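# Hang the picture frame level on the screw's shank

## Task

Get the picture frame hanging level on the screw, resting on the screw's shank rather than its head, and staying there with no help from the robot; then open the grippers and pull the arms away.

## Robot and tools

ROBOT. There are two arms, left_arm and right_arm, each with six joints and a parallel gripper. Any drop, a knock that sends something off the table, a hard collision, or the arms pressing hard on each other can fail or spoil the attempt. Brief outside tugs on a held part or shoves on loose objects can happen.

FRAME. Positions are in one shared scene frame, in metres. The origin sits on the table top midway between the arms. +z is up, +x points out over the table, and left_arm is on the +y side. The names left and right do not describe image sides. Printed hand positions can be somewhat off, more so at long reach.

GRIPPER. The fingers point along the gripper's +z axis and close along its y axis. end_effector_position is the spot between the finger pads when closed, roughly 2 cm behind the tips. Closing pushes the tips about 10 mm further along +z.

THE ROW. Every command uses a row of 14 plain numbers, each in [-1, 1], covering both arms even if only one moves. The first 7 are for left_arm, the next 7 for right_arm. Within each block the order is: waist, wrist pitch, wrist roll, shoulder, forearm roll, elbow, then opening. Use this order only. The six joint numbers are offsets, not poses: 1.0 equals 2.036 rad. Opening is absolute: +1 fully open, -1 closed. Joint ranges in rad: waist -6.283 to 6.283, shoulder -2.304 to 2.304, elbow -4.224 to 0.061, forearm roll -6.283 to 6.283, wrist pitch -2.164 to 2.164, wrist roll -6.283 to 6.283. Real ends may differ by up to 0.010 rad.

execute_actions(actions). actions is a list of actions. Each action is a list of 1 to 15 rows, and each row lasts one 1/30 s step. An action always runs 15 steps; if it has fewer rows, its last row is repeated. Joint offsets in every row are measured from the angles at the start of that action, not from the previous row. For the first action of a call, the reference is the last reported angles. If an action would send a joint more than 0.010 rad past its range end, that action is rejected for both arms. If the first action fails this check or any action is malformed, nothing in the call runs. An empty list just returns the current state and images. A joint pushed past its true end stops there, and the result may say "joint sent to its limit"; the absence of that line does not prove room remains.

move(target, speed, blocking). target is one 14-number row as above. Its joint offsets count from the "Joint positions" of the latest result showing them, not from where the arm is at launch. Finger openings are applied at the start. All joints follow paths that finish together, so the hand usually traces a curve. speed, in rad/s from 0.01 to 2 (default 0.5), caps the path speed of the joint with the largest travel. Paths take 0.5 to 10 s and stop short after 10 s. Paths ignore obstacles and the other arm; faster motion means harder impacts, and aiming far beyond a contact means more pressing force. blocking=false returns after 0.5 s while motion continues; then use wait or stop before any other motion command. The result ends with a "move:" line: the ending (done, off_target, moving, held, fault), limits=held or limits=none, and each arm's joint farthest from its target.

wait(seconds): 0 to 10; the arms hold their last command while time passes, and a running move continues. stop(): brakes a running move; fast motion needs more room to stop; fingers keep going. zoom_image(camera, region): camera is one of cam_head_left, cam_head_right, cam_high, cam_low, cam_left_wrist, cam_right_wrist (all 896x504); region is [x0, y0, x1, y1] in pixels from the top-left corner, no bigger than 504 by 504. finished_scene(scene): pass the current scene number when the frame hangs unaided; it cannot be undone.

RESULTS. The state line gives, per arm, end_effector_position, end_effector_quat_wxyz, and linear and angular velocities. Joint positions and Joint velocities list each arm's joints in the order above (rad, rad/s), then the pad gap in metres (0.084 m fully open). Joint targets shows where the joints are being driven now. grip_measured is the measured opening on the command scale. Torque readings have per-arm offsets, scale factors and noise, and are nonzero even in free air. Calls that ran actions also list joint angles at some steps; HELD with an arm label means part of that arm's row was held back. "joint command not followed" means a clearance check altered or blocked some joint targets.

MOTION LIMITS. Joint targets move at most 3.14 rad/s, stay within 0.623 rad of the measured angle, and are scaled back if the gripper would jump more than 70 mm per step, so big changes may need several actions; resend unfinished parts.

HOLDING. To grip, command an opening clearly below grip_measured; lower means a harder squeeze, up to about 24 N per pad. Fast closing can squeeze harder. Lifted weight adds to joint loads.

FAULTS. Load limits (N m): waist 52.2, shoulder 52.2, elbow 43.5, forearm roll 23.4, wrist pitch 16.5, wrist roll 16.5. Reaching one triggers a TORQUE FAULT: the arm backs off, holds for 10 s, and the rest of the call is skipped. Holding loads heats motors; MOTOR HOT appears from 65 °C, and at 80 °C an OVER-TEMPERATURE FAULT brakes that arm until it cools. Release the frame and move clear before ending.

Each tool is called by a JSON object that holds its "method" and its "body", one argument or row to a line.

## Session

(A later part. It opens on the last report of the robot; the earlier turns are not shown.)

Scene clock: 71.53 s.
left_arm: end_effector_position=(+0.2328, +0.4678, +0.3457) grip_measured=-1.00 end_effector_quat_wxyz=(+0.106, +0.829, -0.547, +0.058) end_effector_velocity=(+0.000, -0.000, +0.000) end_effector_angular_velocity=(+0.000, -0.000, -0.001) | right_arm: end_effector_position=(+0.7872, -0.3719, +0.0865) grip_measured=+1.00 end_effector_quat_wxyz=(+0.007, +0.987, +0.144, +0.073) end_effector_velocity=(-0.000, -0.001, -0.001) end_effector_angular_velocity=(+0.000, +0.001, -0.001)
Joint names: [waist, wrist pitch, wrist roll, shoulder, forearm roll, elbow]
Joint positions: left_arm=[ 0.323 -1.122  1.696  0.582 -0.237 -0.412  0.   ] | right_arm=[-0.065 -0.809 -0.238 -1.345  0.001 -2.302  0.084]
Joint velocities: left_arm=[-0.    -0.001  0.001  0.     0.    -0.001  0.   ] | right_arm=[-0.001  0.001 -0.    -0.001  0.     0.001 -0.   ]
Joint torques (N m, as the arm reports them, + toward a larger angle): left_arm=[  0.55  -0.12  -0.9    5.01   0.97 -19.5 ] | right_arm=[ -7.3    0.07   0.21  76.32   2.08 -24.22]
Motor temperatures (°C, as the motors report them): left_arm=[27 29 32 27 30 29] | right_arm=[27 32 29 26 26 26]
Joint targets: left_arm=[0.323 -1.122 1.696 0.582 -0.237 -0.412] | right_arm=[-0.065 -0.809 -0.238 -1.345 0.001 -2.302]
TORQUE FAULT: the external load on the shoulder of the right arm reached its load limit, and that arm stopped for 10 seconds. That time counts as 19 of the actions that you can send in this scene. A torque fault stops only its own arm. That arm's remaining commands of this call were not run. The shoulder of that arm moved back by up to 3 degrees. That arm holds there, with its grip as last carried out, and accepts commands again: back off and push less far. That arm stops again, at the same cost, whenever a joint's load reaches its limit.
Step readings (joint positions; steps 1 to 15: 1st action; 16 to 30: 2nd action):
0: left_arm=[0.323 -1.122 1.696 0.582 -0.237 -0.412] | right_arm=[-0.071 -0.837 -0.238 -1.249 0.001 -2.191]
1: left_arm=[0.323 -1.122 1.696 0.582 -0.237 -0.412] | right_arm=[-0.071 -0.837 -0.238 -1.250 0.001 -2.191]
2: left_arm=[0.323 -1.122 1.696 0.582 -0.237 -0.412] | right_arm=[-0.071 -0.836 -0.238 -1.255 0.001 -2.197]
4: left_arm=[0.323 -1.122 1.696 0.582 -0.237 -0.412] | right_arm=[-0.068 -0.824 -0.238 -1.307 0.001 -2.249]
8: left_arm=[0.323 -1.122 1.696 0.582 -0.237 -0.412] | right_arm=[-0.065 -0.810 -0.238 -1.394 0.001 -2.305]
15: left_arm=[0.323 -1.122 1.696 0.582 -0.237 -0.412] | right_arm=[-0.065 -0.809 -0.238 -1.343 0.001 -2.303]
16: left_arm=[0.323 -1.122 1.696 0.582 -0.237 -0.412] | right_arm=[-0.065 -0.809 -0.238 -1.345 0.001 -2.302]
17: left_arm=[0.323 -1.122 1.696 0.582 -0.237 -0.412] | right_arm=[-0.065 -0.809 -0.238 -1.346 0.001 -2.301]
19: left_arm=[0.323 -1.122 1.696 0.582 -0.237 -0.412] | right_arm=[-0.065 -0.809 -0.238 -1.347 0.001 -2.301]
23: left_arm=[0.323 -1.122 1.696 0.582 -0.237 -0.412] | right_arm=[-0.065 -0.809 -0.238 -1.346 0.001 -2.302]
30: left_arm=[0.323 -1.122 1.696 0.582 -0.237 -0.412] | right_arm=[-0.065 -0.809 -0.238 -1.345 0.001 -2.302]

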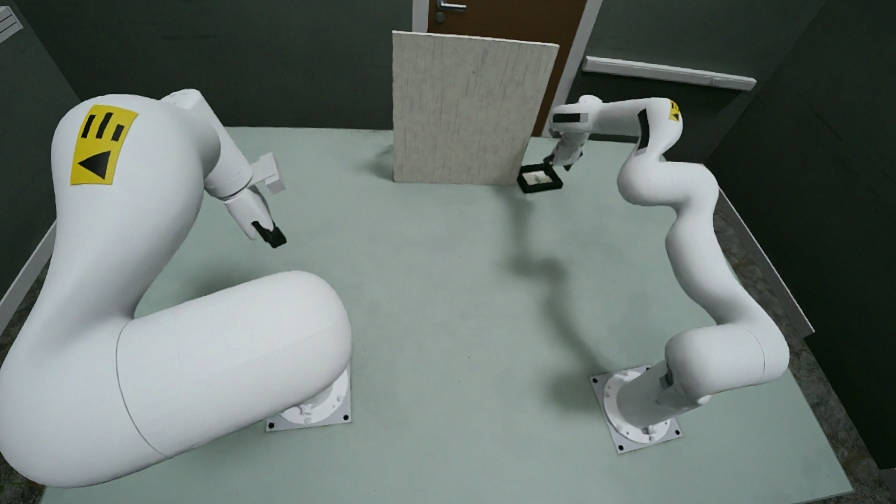

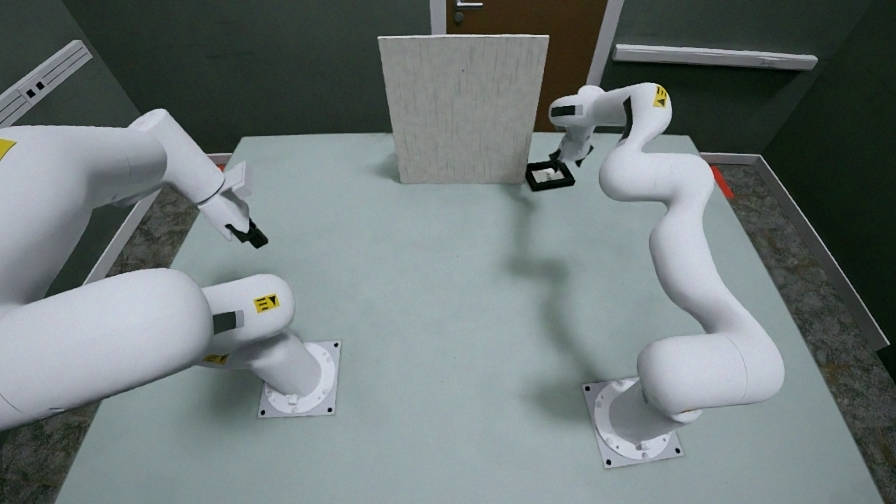

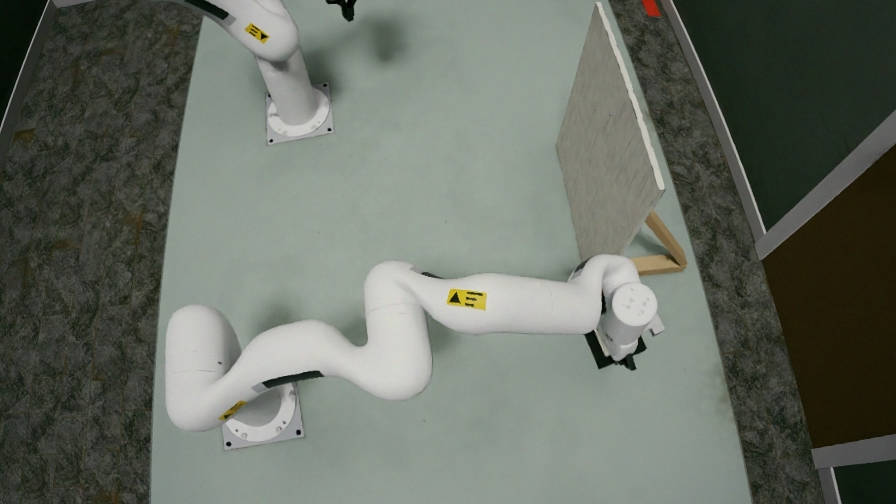

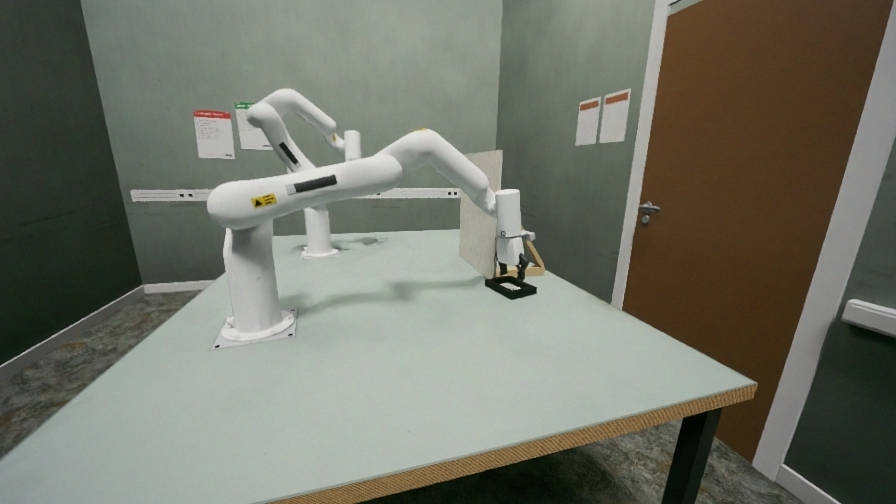

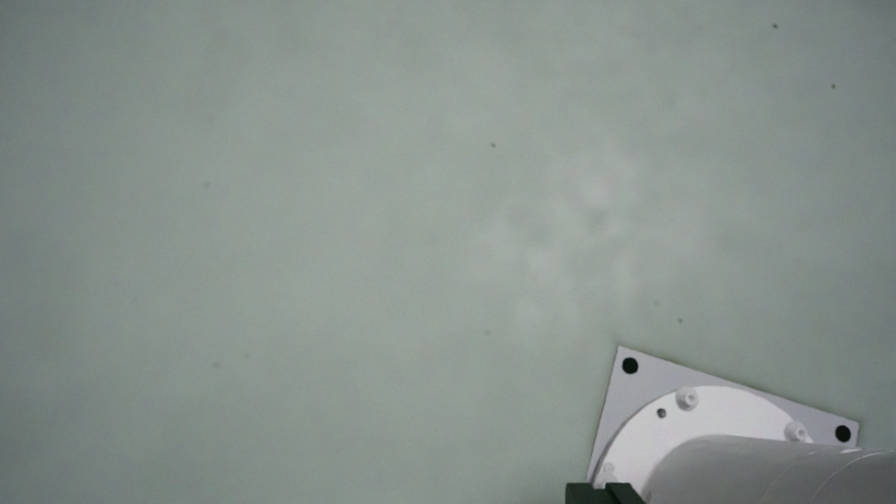

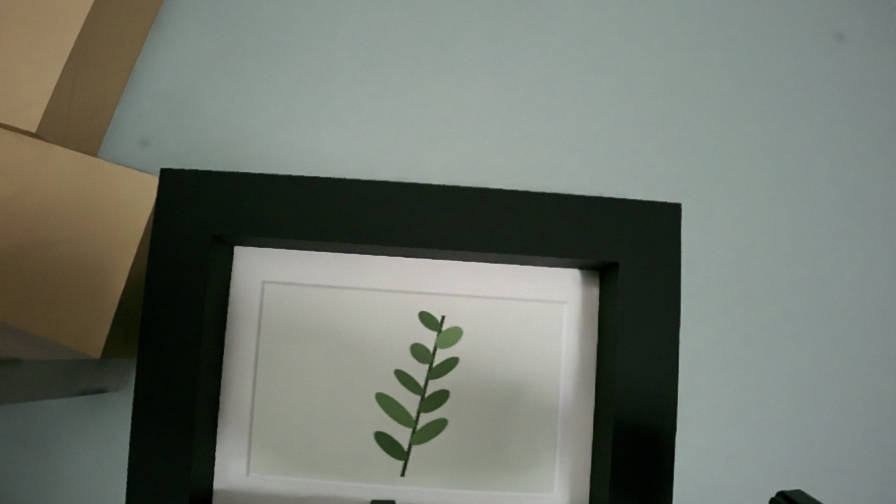

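{"method": "move", "body": {
  "target": [0,0,0,0,0,0,-1,-0.004,0.015,0,-0.015,0,0,1],
  "speed": 0.05
}}

Scene clock: 72.83 s.
left_arm: end_effector_position=(+0.2328, +0.4678, +0.3457) grip_measured=-1.00 end_effector_quat_wxyz=(+0.106, +0.829, -0.547, +0.058) end_effector_velocity=(-0.000, +0.000, -0.000) end_effector_angular_velocity=(+0.000, +0.001, -0.001) | right_arm: end_effector_position=(+0.7862, -0.3788, +0.0619) grip_measured=+1.00 end_effector_quat_wxyz=(+0.007, +0.987, +0.140, +0.073) end_effector_velocity=(+0.001, +0.000, +0.001) end_effector_angular_velocity=(-0.000, -0.003, +0.001)
Joint names: [waist, wrist pitch, wrist roll, shoulder, forearm roll, elbow]
Joint positions: left_arm=[ 0.323 -1.122  1.696  0.582 -0.237 -0.412  0.   ] | right_arm=[-0.073 -0.779 -0.238 -1.376  0.001 -2.302  0.084]
Joint velocities: left_arm=[-0.    -0.001  0.001 -0.     0.001  0.     0.   ] | right_arm=[ 0.     0.    -0.001  0.    -0.    -0.002  0.   ]
Joint torques (N m, as the arm reports them, + toward a larger angle): left_arm=[  0.34  -0.22  -0.83   5.18   0.94 -19.17] | right_arm=[ -5.88   0.01   0.13  77.06   1.65 -23.96]
Motor temperatures (°C, as the motors report them): left_arm=[27 29 32 27 30 29] | right_arm=[27 32 29 26 26 26]
Joint targets: left_arm=[0.323 -1.122 1.696 0.582 -0.237 -0.412] | right_arm=[-0.073 -0.779 -0.238 -1.376 0.001 -2.302]
move: done; limits=none; left_arm: farthest joint: the waist, 0.000 radians from its target (0.000 radians at the start); right_arm: farthest joint: the waist, 0.000 radians from its target (0.009 radians at the start)

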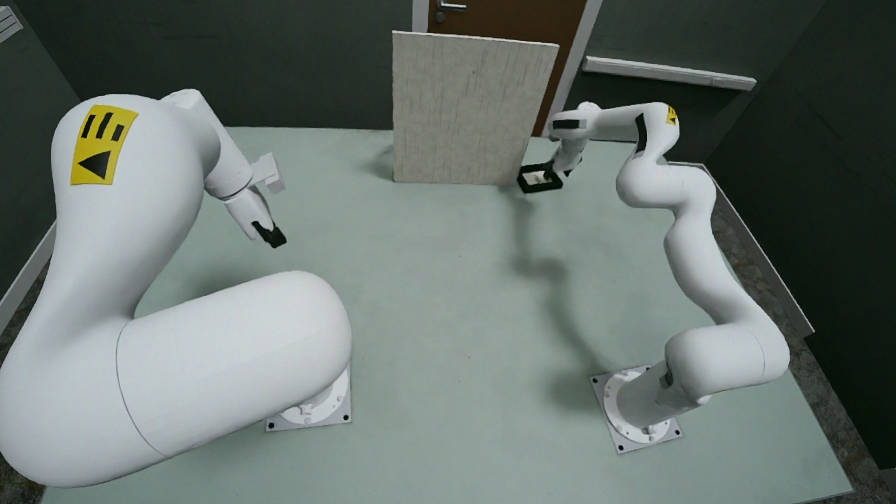

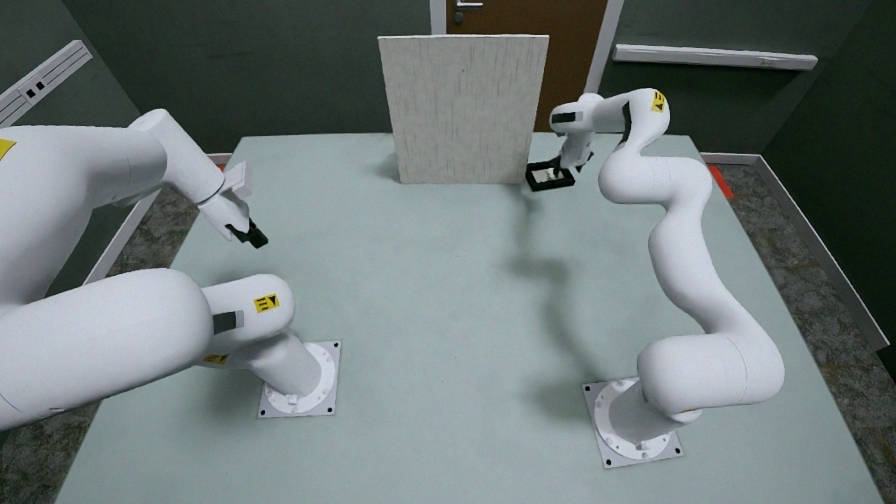

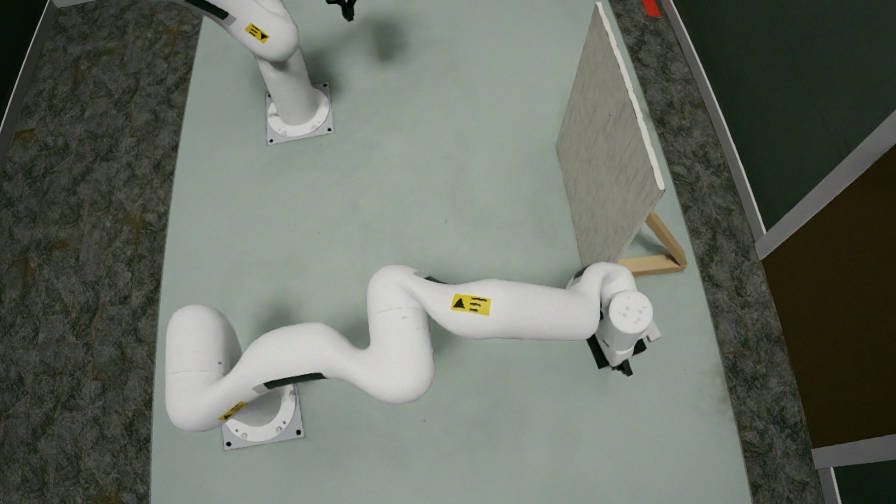

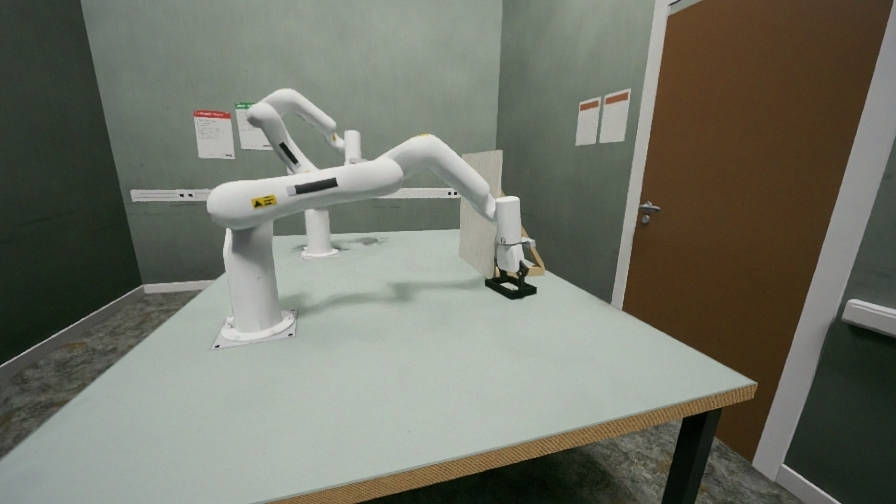

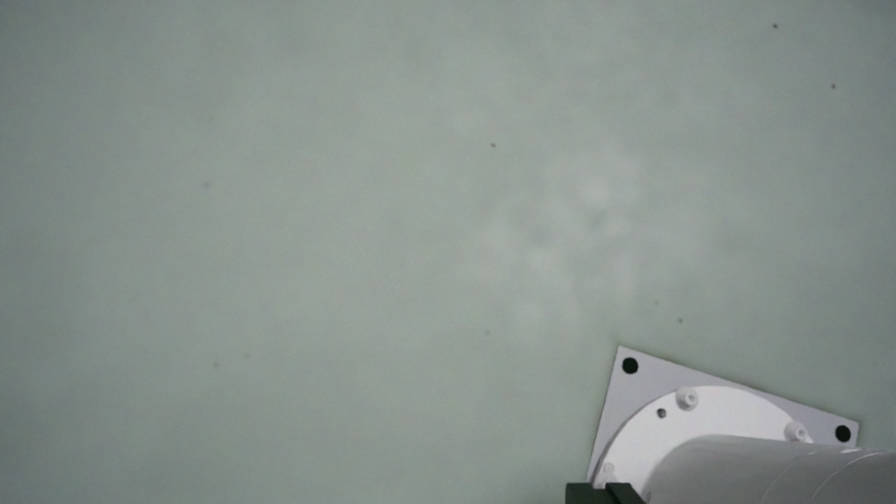

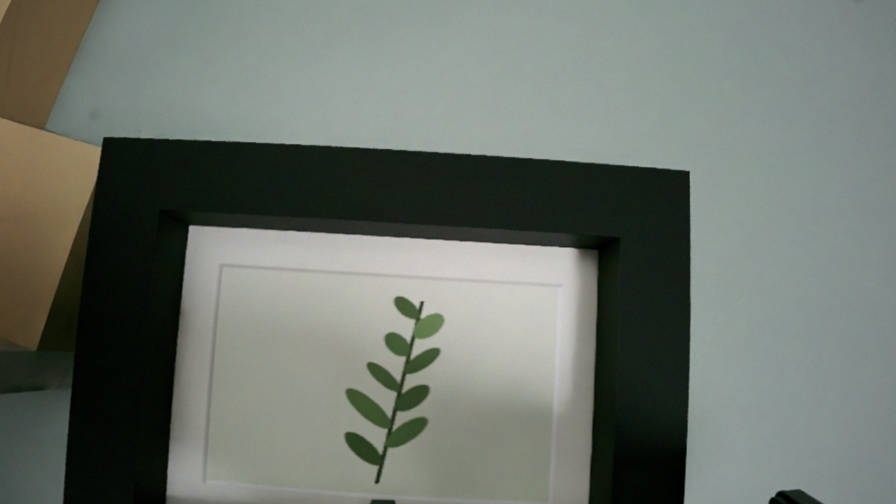

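{"method": "move", "body": {
  "target": [0,0,0,0,0,0,-1,0,0.01,0,-0.01,0,0,1],
  "speed": 0.04
}}

Scene clock: 73.73 s.
left_arm: end_effector_position=(+0.2328, +0.4678, +0.3457) grip_measured=-1.00 end_effector_quat_wxyz=(+0.106, +0.829, -0.547, +0.058) end_effector_velocity=(+0.000, +0.000, +0.000) end_effector_angular_velocity=(+0.001, -0.001, -0.000) | right_arm: end_effector_position=(+0.7851, -0.3789, +0.0459) grip_measured=+1.00 end_effector_quat_wxyz=(+0.007, +0.987, +0.140, +0.074) end_effector_velocity=(-0.001, +0.001, -0.002) end_effector_angular_velocity=(-0.000, +0.002, +0.001)
Joint names: [waist, wrist pitch, wrist roll, shoulder, forearm roll, elbow]
Joint positions: left_arm=[ 0.323 -1.122  1.696  0.582 -0.237 -0.412  0.   ] | right_arm=[-0.073 -0.759 -0.238 -1.396  0.001 -2.303  0.084]
Joint velocities: left_arm=[-0.     0.001 -0.     0.     0.    -0.     0.   ] | right_arm=[ 0.001  0.001 -0.    -0.001  0.     0.002  0.   ]
Joint torques (N m, as the arm reports them, + toward a larger angle): left_arm=[ -0.03  -0.14  -0.79   6.07   0.96 -19.61] | right_arm=[ -6.32   0.19   0.1   71.83   1.7  -21.69]
Motor temperatures (°C, as the motors report them): left_arm=[27 29 32 27 30 29] | right_arm=[27 32 29 26 26 26]
Joint targets: left_arm=[0.323 -1.122 1.696 0.582 -0.237 -0.412] | right_arm=[-0.073 -0.758 -0.238 -1.396 0.001 -2.302]
move: done; limits=none; left_arm: farthest joint: the waist, 0.000 radians from its target (0.000 radians at the start); right_arm: farthest joint: the shoulder, 0.001 radians from its target (0.021 radians at the start)

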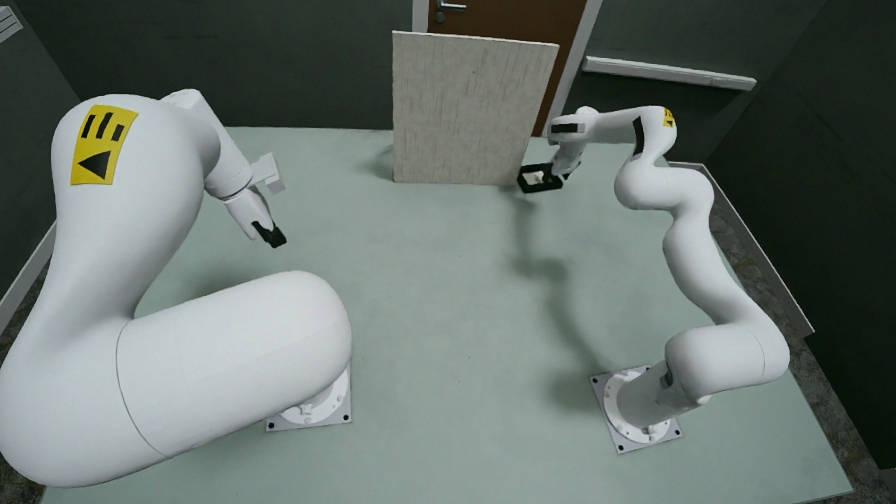

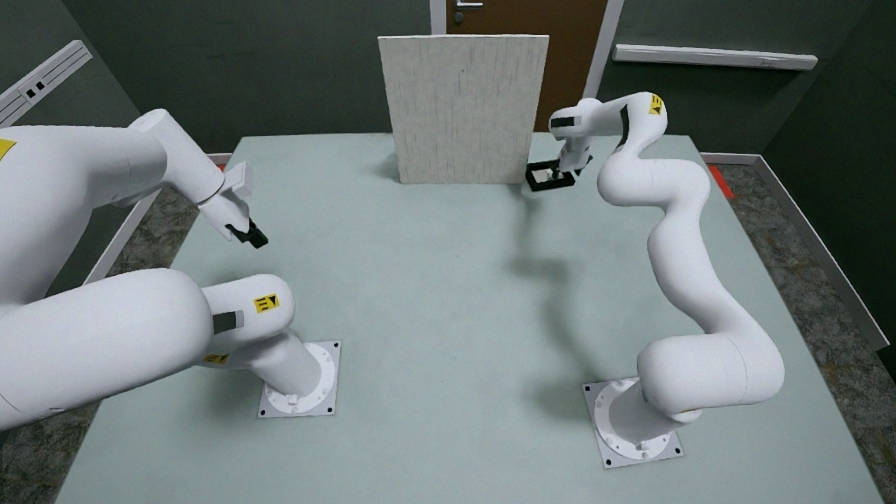

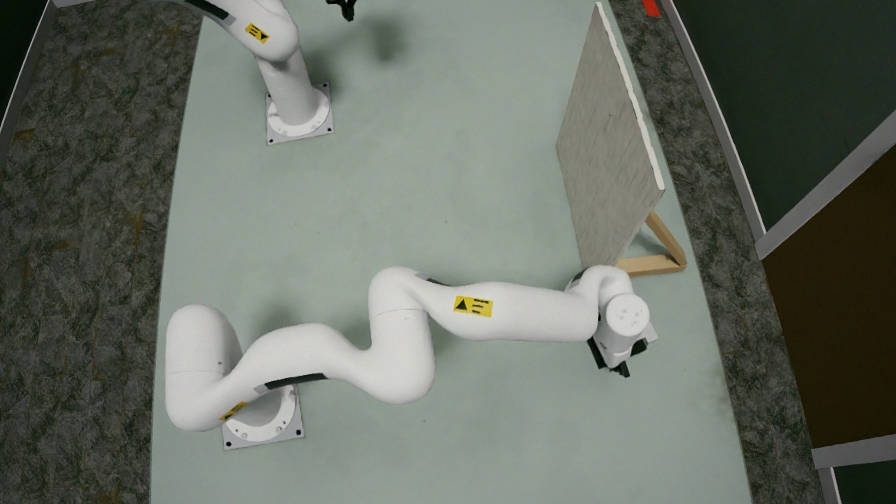

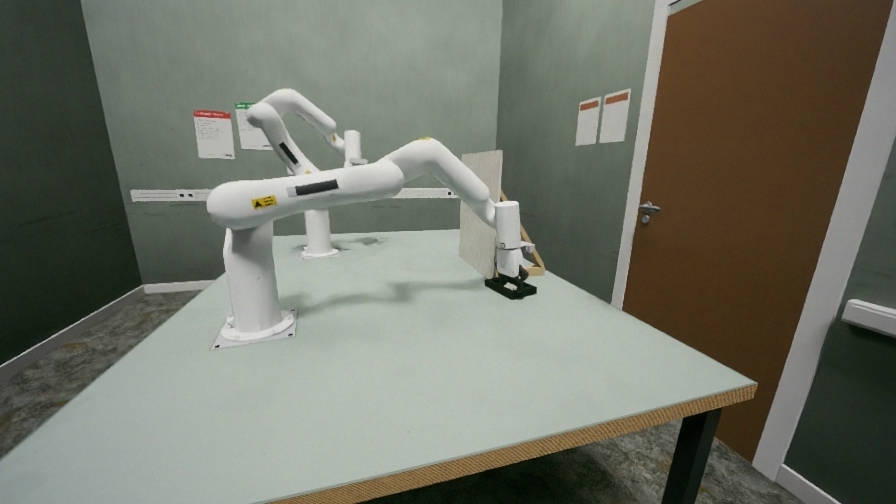

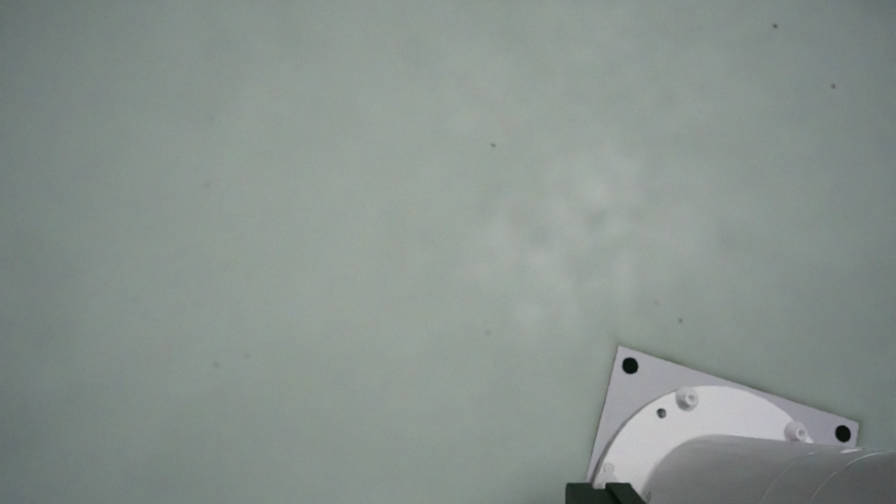

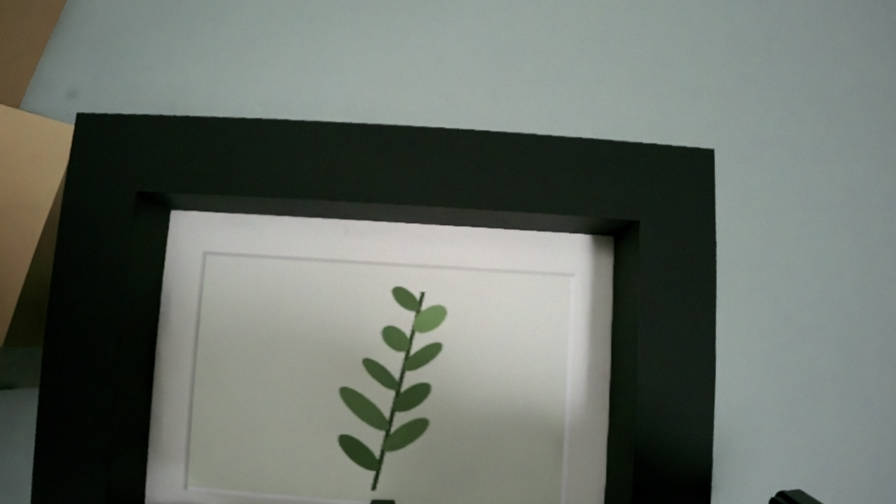

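{"method": "execute_actions", "body": {
  "actions": [
    [[0,0,0,0,0,0,-1,0,-0.005,0,0.005,0,0,1]],
    [[0,0,0,0,0,0,-1,0,0,0,0,0,0,-1]],
    [[0,0,0,0,0,0,-1,0,0,0,0,0,0,-1]]
  ]
}}

Scene clock: 75.40 s.
left_arm: end_effector_position=(+0.2328, +0.4678, +0.3457) grip_measured=-1.00 end_effector_quat_wxyz=(+0.106, +0.829, -0.547, +0.058) end_effector_velocity=(+0.000, +0.000, +0.000) end_effector_angular_velocity=(+0.001, -0.001, -0.001) | right_arm: end_effector_position=(+0.7861, -0.3788, +0.0546) grip_measured=-1.00 end_effector_quat_wxyz=(+0.007, +0.987, +0.140, +0.074) end_effector_velocity=(+0.000, -0.000, -0.000) end_effector_angular_velocity=(-0.000, -0.002, +0.001)
Joint names: [waist, wrist pitch, wrist roll, shoulder, forearm roll, elbow]
Joint positions: left_arm=[ 0.323 -1.122  1.696  0.582 -0.237 -0.412  0.   ] | right_arm=[-0.073 -0.769 -0.238 -1.385  0.001 -2.303  0.   ]
Joint velocities: left_arm=[-0.     0.     0.001  0.001  0.    -0.     0.   ] | right_arm=[-0.     0.002 -0.001 -0.    -0.    -0.     0.   ]
Joint torques (N m, as the arm reports them, + toward a larger angle): left_arm=[ -0.28  -0.11  -0.85   6.03   1.25 -19.54] | right_arm=[ -5.98  -0.03   0.15  69.89   1.77 -20.81]
Motor temperatures (°C, as the motors report them): left_arm=[27 29 32 27 30 29] | right_arm=[27 32 29 26 26 26]
Joint targets: left_arm=[0.323 -1.122 1.696 0.582 -0.237 -0.412] | right_arm=[-0.073 -0.769 -0.238 -1.385 0.001 -2.303]
Step readings (joint positions; steps 1 to 15: 1st action; 16 to 30: 2nd action; 31 to 45: 3rd action):
0: left_arm=[0.323 -1.122 1.696 0.582 -0.237 -0.412] | right_arm=[-0.073 -0.758 -0.238 -1.396 0.001 -2.303]
1: left_arm=[0.323 -1.122 1.696 0.582 -0.237 -0.412] | right_arm=[-0.073 -0.759 -0.238 -1.396 0.001 -2.302]
2: left_arm=[0.323 -1.122 1.696 0.582 -0.237 -0.412] | right_arm=[-0.073 -0.762 -0.238 -1.393 0.001 -2.302]
4: left_arm=[0.323 -1.122 1.696 0.582 -0.237 -0.412] | right_arm=[-0.073 -0.767 -0.238 -1.387 0.001 -2.302]
8: left_arm=[0.323 -1.122 1.696 0.582 -0.237 -0.412] | right_arm=[-0.073 -0.769 -0.238 -1.386 0.001 -2.302]
15: left_arm=[0.323 -1.122 1.696 0.582 -0.237 -0.412] | right_arm=[-0.073 -0.769 -0.238 -1.385 0.001 -2.302]
16: left_arm=[0.323 -1.122 1.696 0.582 -0.237 -0.412] | right_arm=[-0.073 -0.769 -0.238 -1.385 0.001 -2.303]
17: left_arm=[0.323 -1.122 1.696 0.582 -0.237 -0.412] | right_arm=[-0.073 -0.769 -0.238 -1.385 0.001 -2.303]
19: left_arm=[0.323 -1.122 1.696 0.582 -0.237 -0.412] | right_arm=[-0.073 -0.769 -0.238 -1.386 0.001 -2.302]
23: left_arm=[0.323 -1.122 1.696 0.582 -0.237 -0.412] | right_arm=[-0.073 -0.769 -0.238 -1.385 0.001 -2.303]
30: left_arm=[0.323 -1.122 1.696 0.582 -0.237 -0.412] | right_arm=[-0.073 -0.769 -0.238 -1.385 0.001 -2.303]
31: left_arm=[0.323 -1.122 1.696 0.582 -0.237 -0.412] | right_arm=[-0.073 -0.769 -0.238 -1.385 0.001 -2.303]
32: left_arm=[0.323 -1.122 1.696 0.582 -0.237 -0.412] | right_arm=[-0.073 -0.769 -0.238 -1.385 0.001 -2.303]
34: left_arm=[0.323 -1.122 1.696 0.582 -0.237 -0.412] | right_arm=[-0.073 -0.769 -0.238 -1.385 0.001 -2.303]
38: left_arm=[0.323 -1.122 1.696 0.582 -0.237 -0.412] | right_arm=[-0.073 -0.769 -0.238 -1.385 0.001 -2.303]
45: Joint positions above

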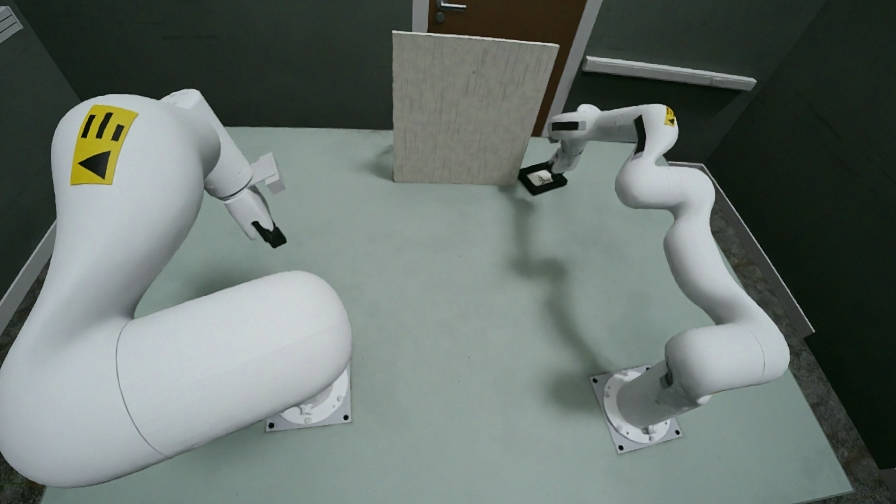

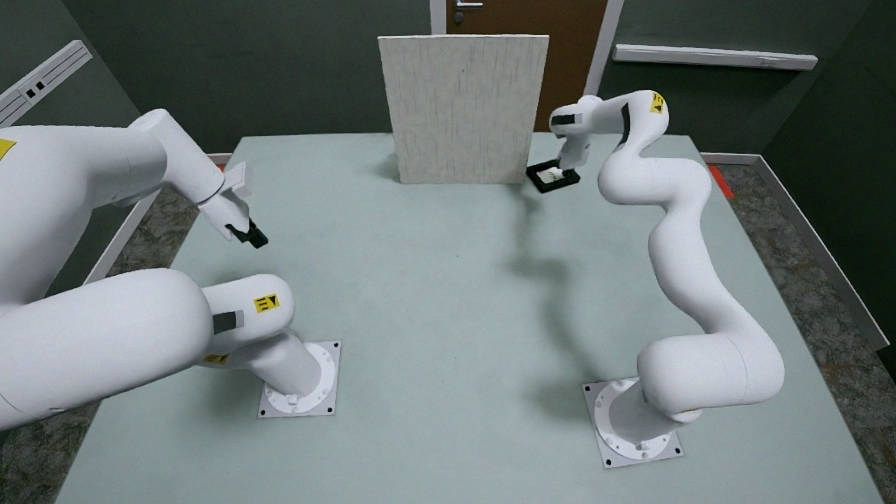

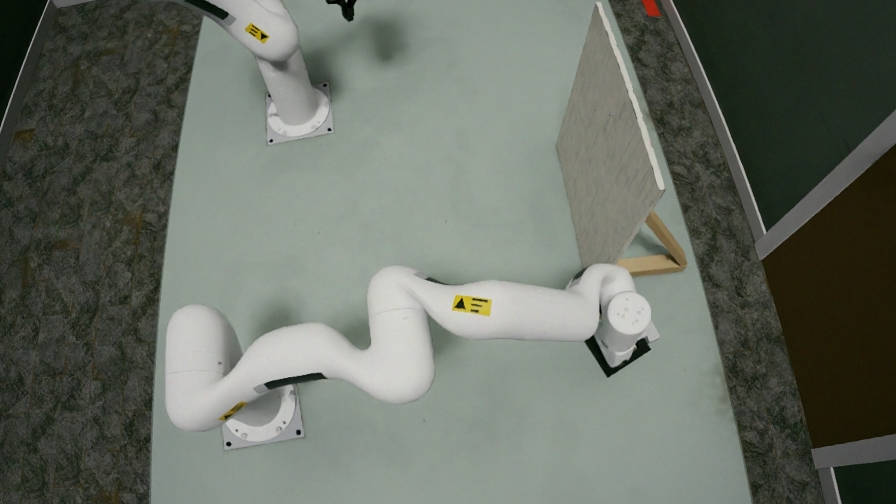

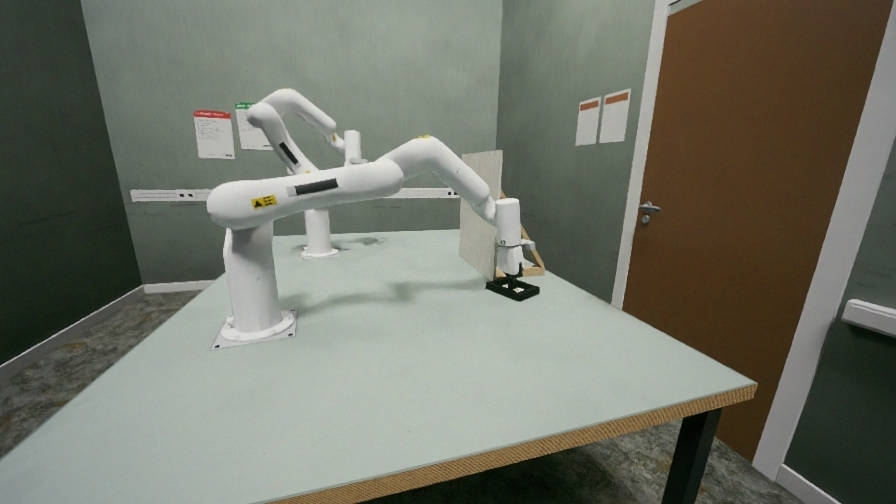

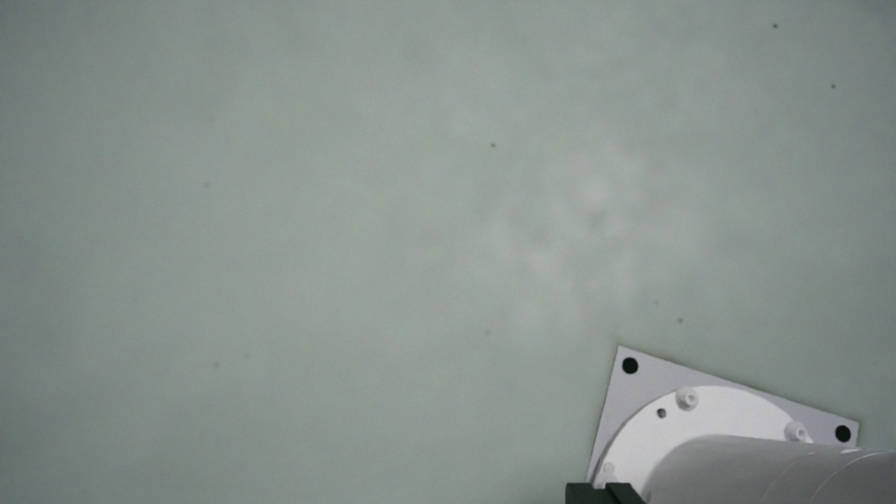

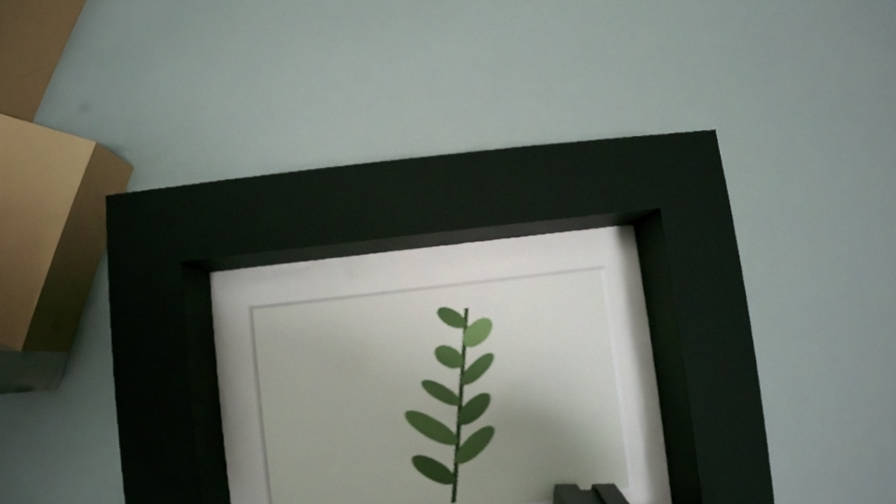

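{"method": "execute_actions", "body": {
  "actions": [
    [[0,0,0,0,0,0,-1,0,-0.015,0,0.015,0,0,-1]],
    [[0,0,0,0,0,0,-1,-0.013,0,0.1,0,0,0,1]]
  ]
}}

Scene clock: 76.70 s.
left_arm: end_effector_position=(+0.2328, +0.4678, +0.3457) grip_measured=-1.00 end_effector_quat_wxyz=(+0.106, +0.829, -0.547, +0.058) end_effector_velocity=(-0.000, -0.000, +0.000) end_effector_angular_velocity=(+0.001, +0.001, +0.001) | right_arm: end_effector_position=(+0.7883, -0.4010, +0.0791) grip_measured=+0.97 end_effector_quat_wxyz=(+0.000, +0.997, +0.027, +0.074) end_effector_velocity=(+0.001, -0.001, +0.001) end_effector_angular_velocity=(+0.001, -0.003, -0.004)
Joint names: [waist, wrist pitch, wrist roll, shoulder, forearm roll, elbow]
Joint positions: left_arm=[ 0.323 -1.122  1.696  0.582 -0.237 -0.412  0.   ] | right_arm=[-0.099 -0.799 -0.035 -1.355  0.001 -2.303  0.083]
Joint velocities: left_arm=[-0.001 -0.    -0.002 -0.     0.001 -0.     0.   ] | right_arm=[-0.002  0.001  0.001  0.001  0.001 -0.001  0.111]
Joint torques (N m, as the arm reports them, + toward a larger angle): left_arm=[  0.21  -0.22  -0.81   4.85   1.18 -19.37] | right_arm=[ -6.2    0.01   0.13  76.67   1.97 -24.33]
Motor temperatures (°C, as the motors report them): left_arm=[27 29 32 27 30 29] | right_arm=[27 32 29 26 26 26]
Joint targets: left_arm=[0.323 -1.122 1.696 0.582 -0.237 -0.412] | right_arm=[-0.099 -0.799 -0.035 -1.355 0.001 -2.303]
Step readings (joint positions; steps 1 to 15: 1st action; 16 to 30: 2nd action):
0: left_arm=[0.323 -1.122 1.696 0.582 -0.237 -0.412] | right_arm=[-0.073 -0.769 -0.238 -1.385 0.001 -2.303]
1: left_arm=[0.323 -1.122 1.696 0.582 -0.237 -0.412] | right_arm=[-0.073 -0.769 -0.238 -1.385 0.001 -2.303]
2: left_arm=[0.323 -1.122 1.696 0.582 -0.237 -0.412] | right_arm=[-0.073 -0.775 -0.238 -1.381 0.001 -2.301]
4: left_arm=[0.323 -1.122 1.696 0.582 -0.237 -0.412] | right_arm=[-0.073 -0.794 -0.238 -1.362 0.001 -2.301]
8: left_arm=[0.323 -1.122 1.696 0.582 -0.237 -0.412] | right_arm=[-0.073 -0.799 -0.238 -1.354 0.001 -2.304]
15: left_arm=[0.323 -1.122 1.696 0.582 -0.237 -0.412] | right_arm=[-0.073 -0.799 -0.238 -1.355 0.001 -2.303]
16: left_arm=[0.323 -1.122 1.696 0.582 -0.237 -0.412] | right_arm=[-0.073 -0.799 -0.238 -1.355 0.001 -2.303]
17: left_arm=[0.323 -1.122 1.696 0.582 -0.237 -0.412] | right_arm=[-0.073 -0.799 -0.231 -1.355 0.001 -2.303]
19: left_arm=[0.323 -1.122 1.696 0.582 -0.237 -0.412] | right_arm=[-0.080 -0.799 -0.168 -1.355 0.001 -2.303]
23: left_arm=[0.323 -1.122 1.696 0.582 -0.237 -0.412] | right_arm=[-0.100 -0.799 -0.043 -1.355 0.001 -2.303]
30: Joint positions above

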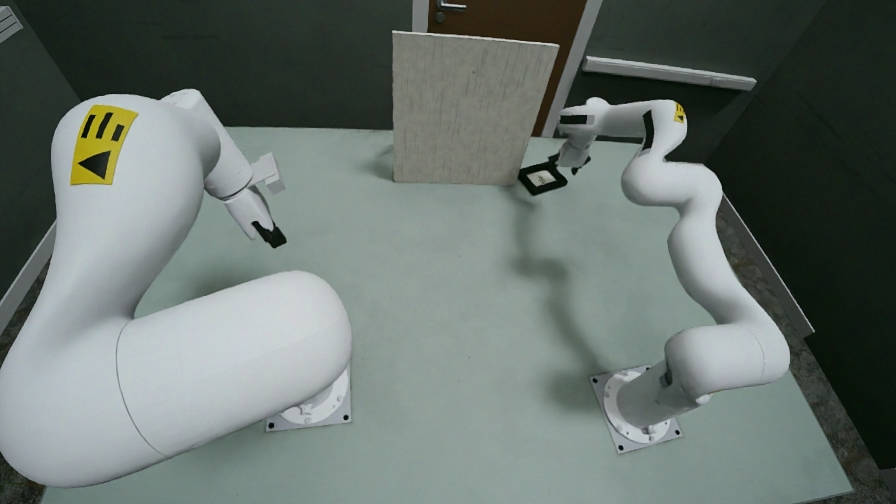

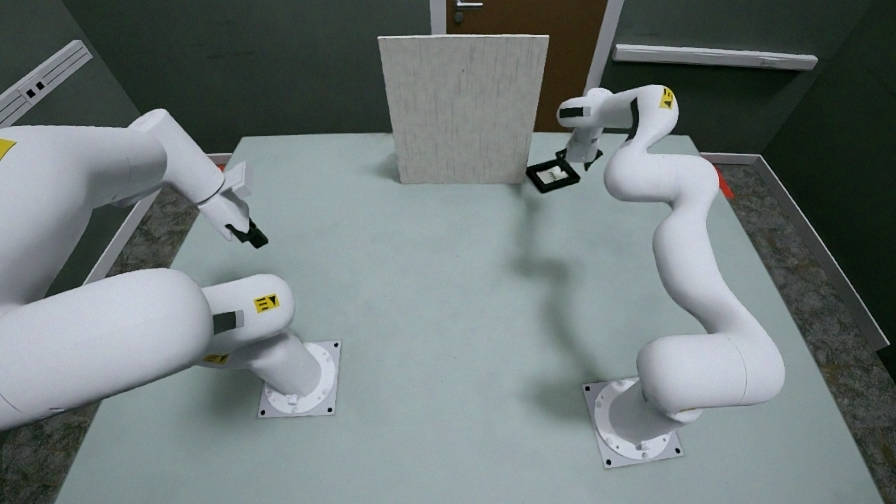

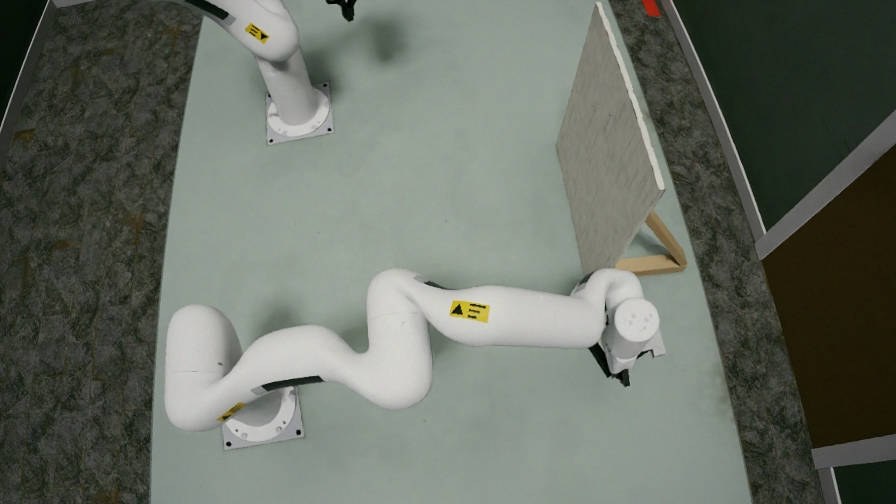

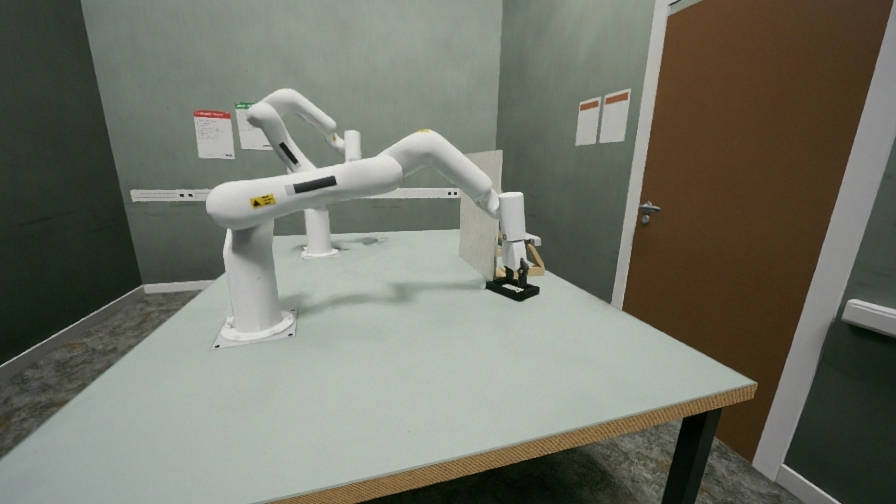

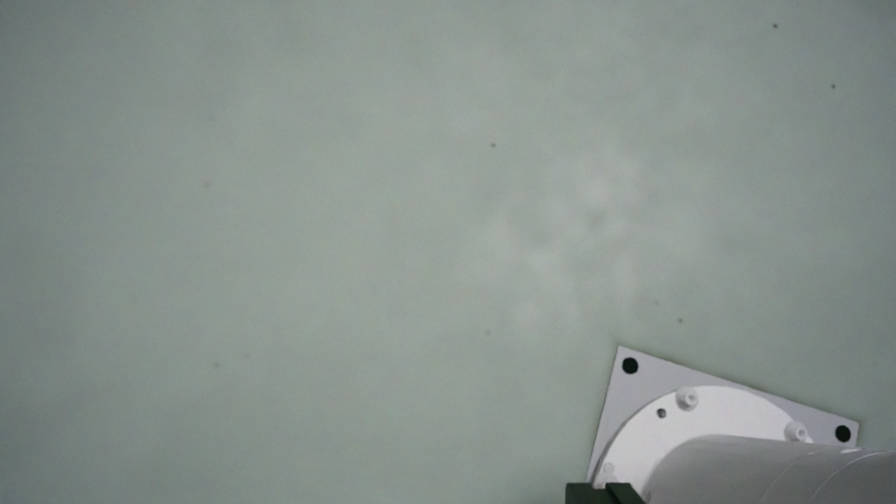

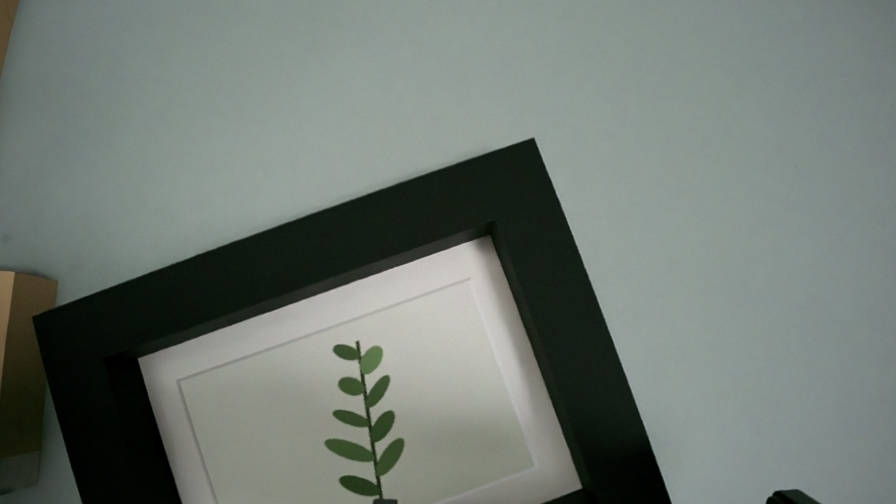

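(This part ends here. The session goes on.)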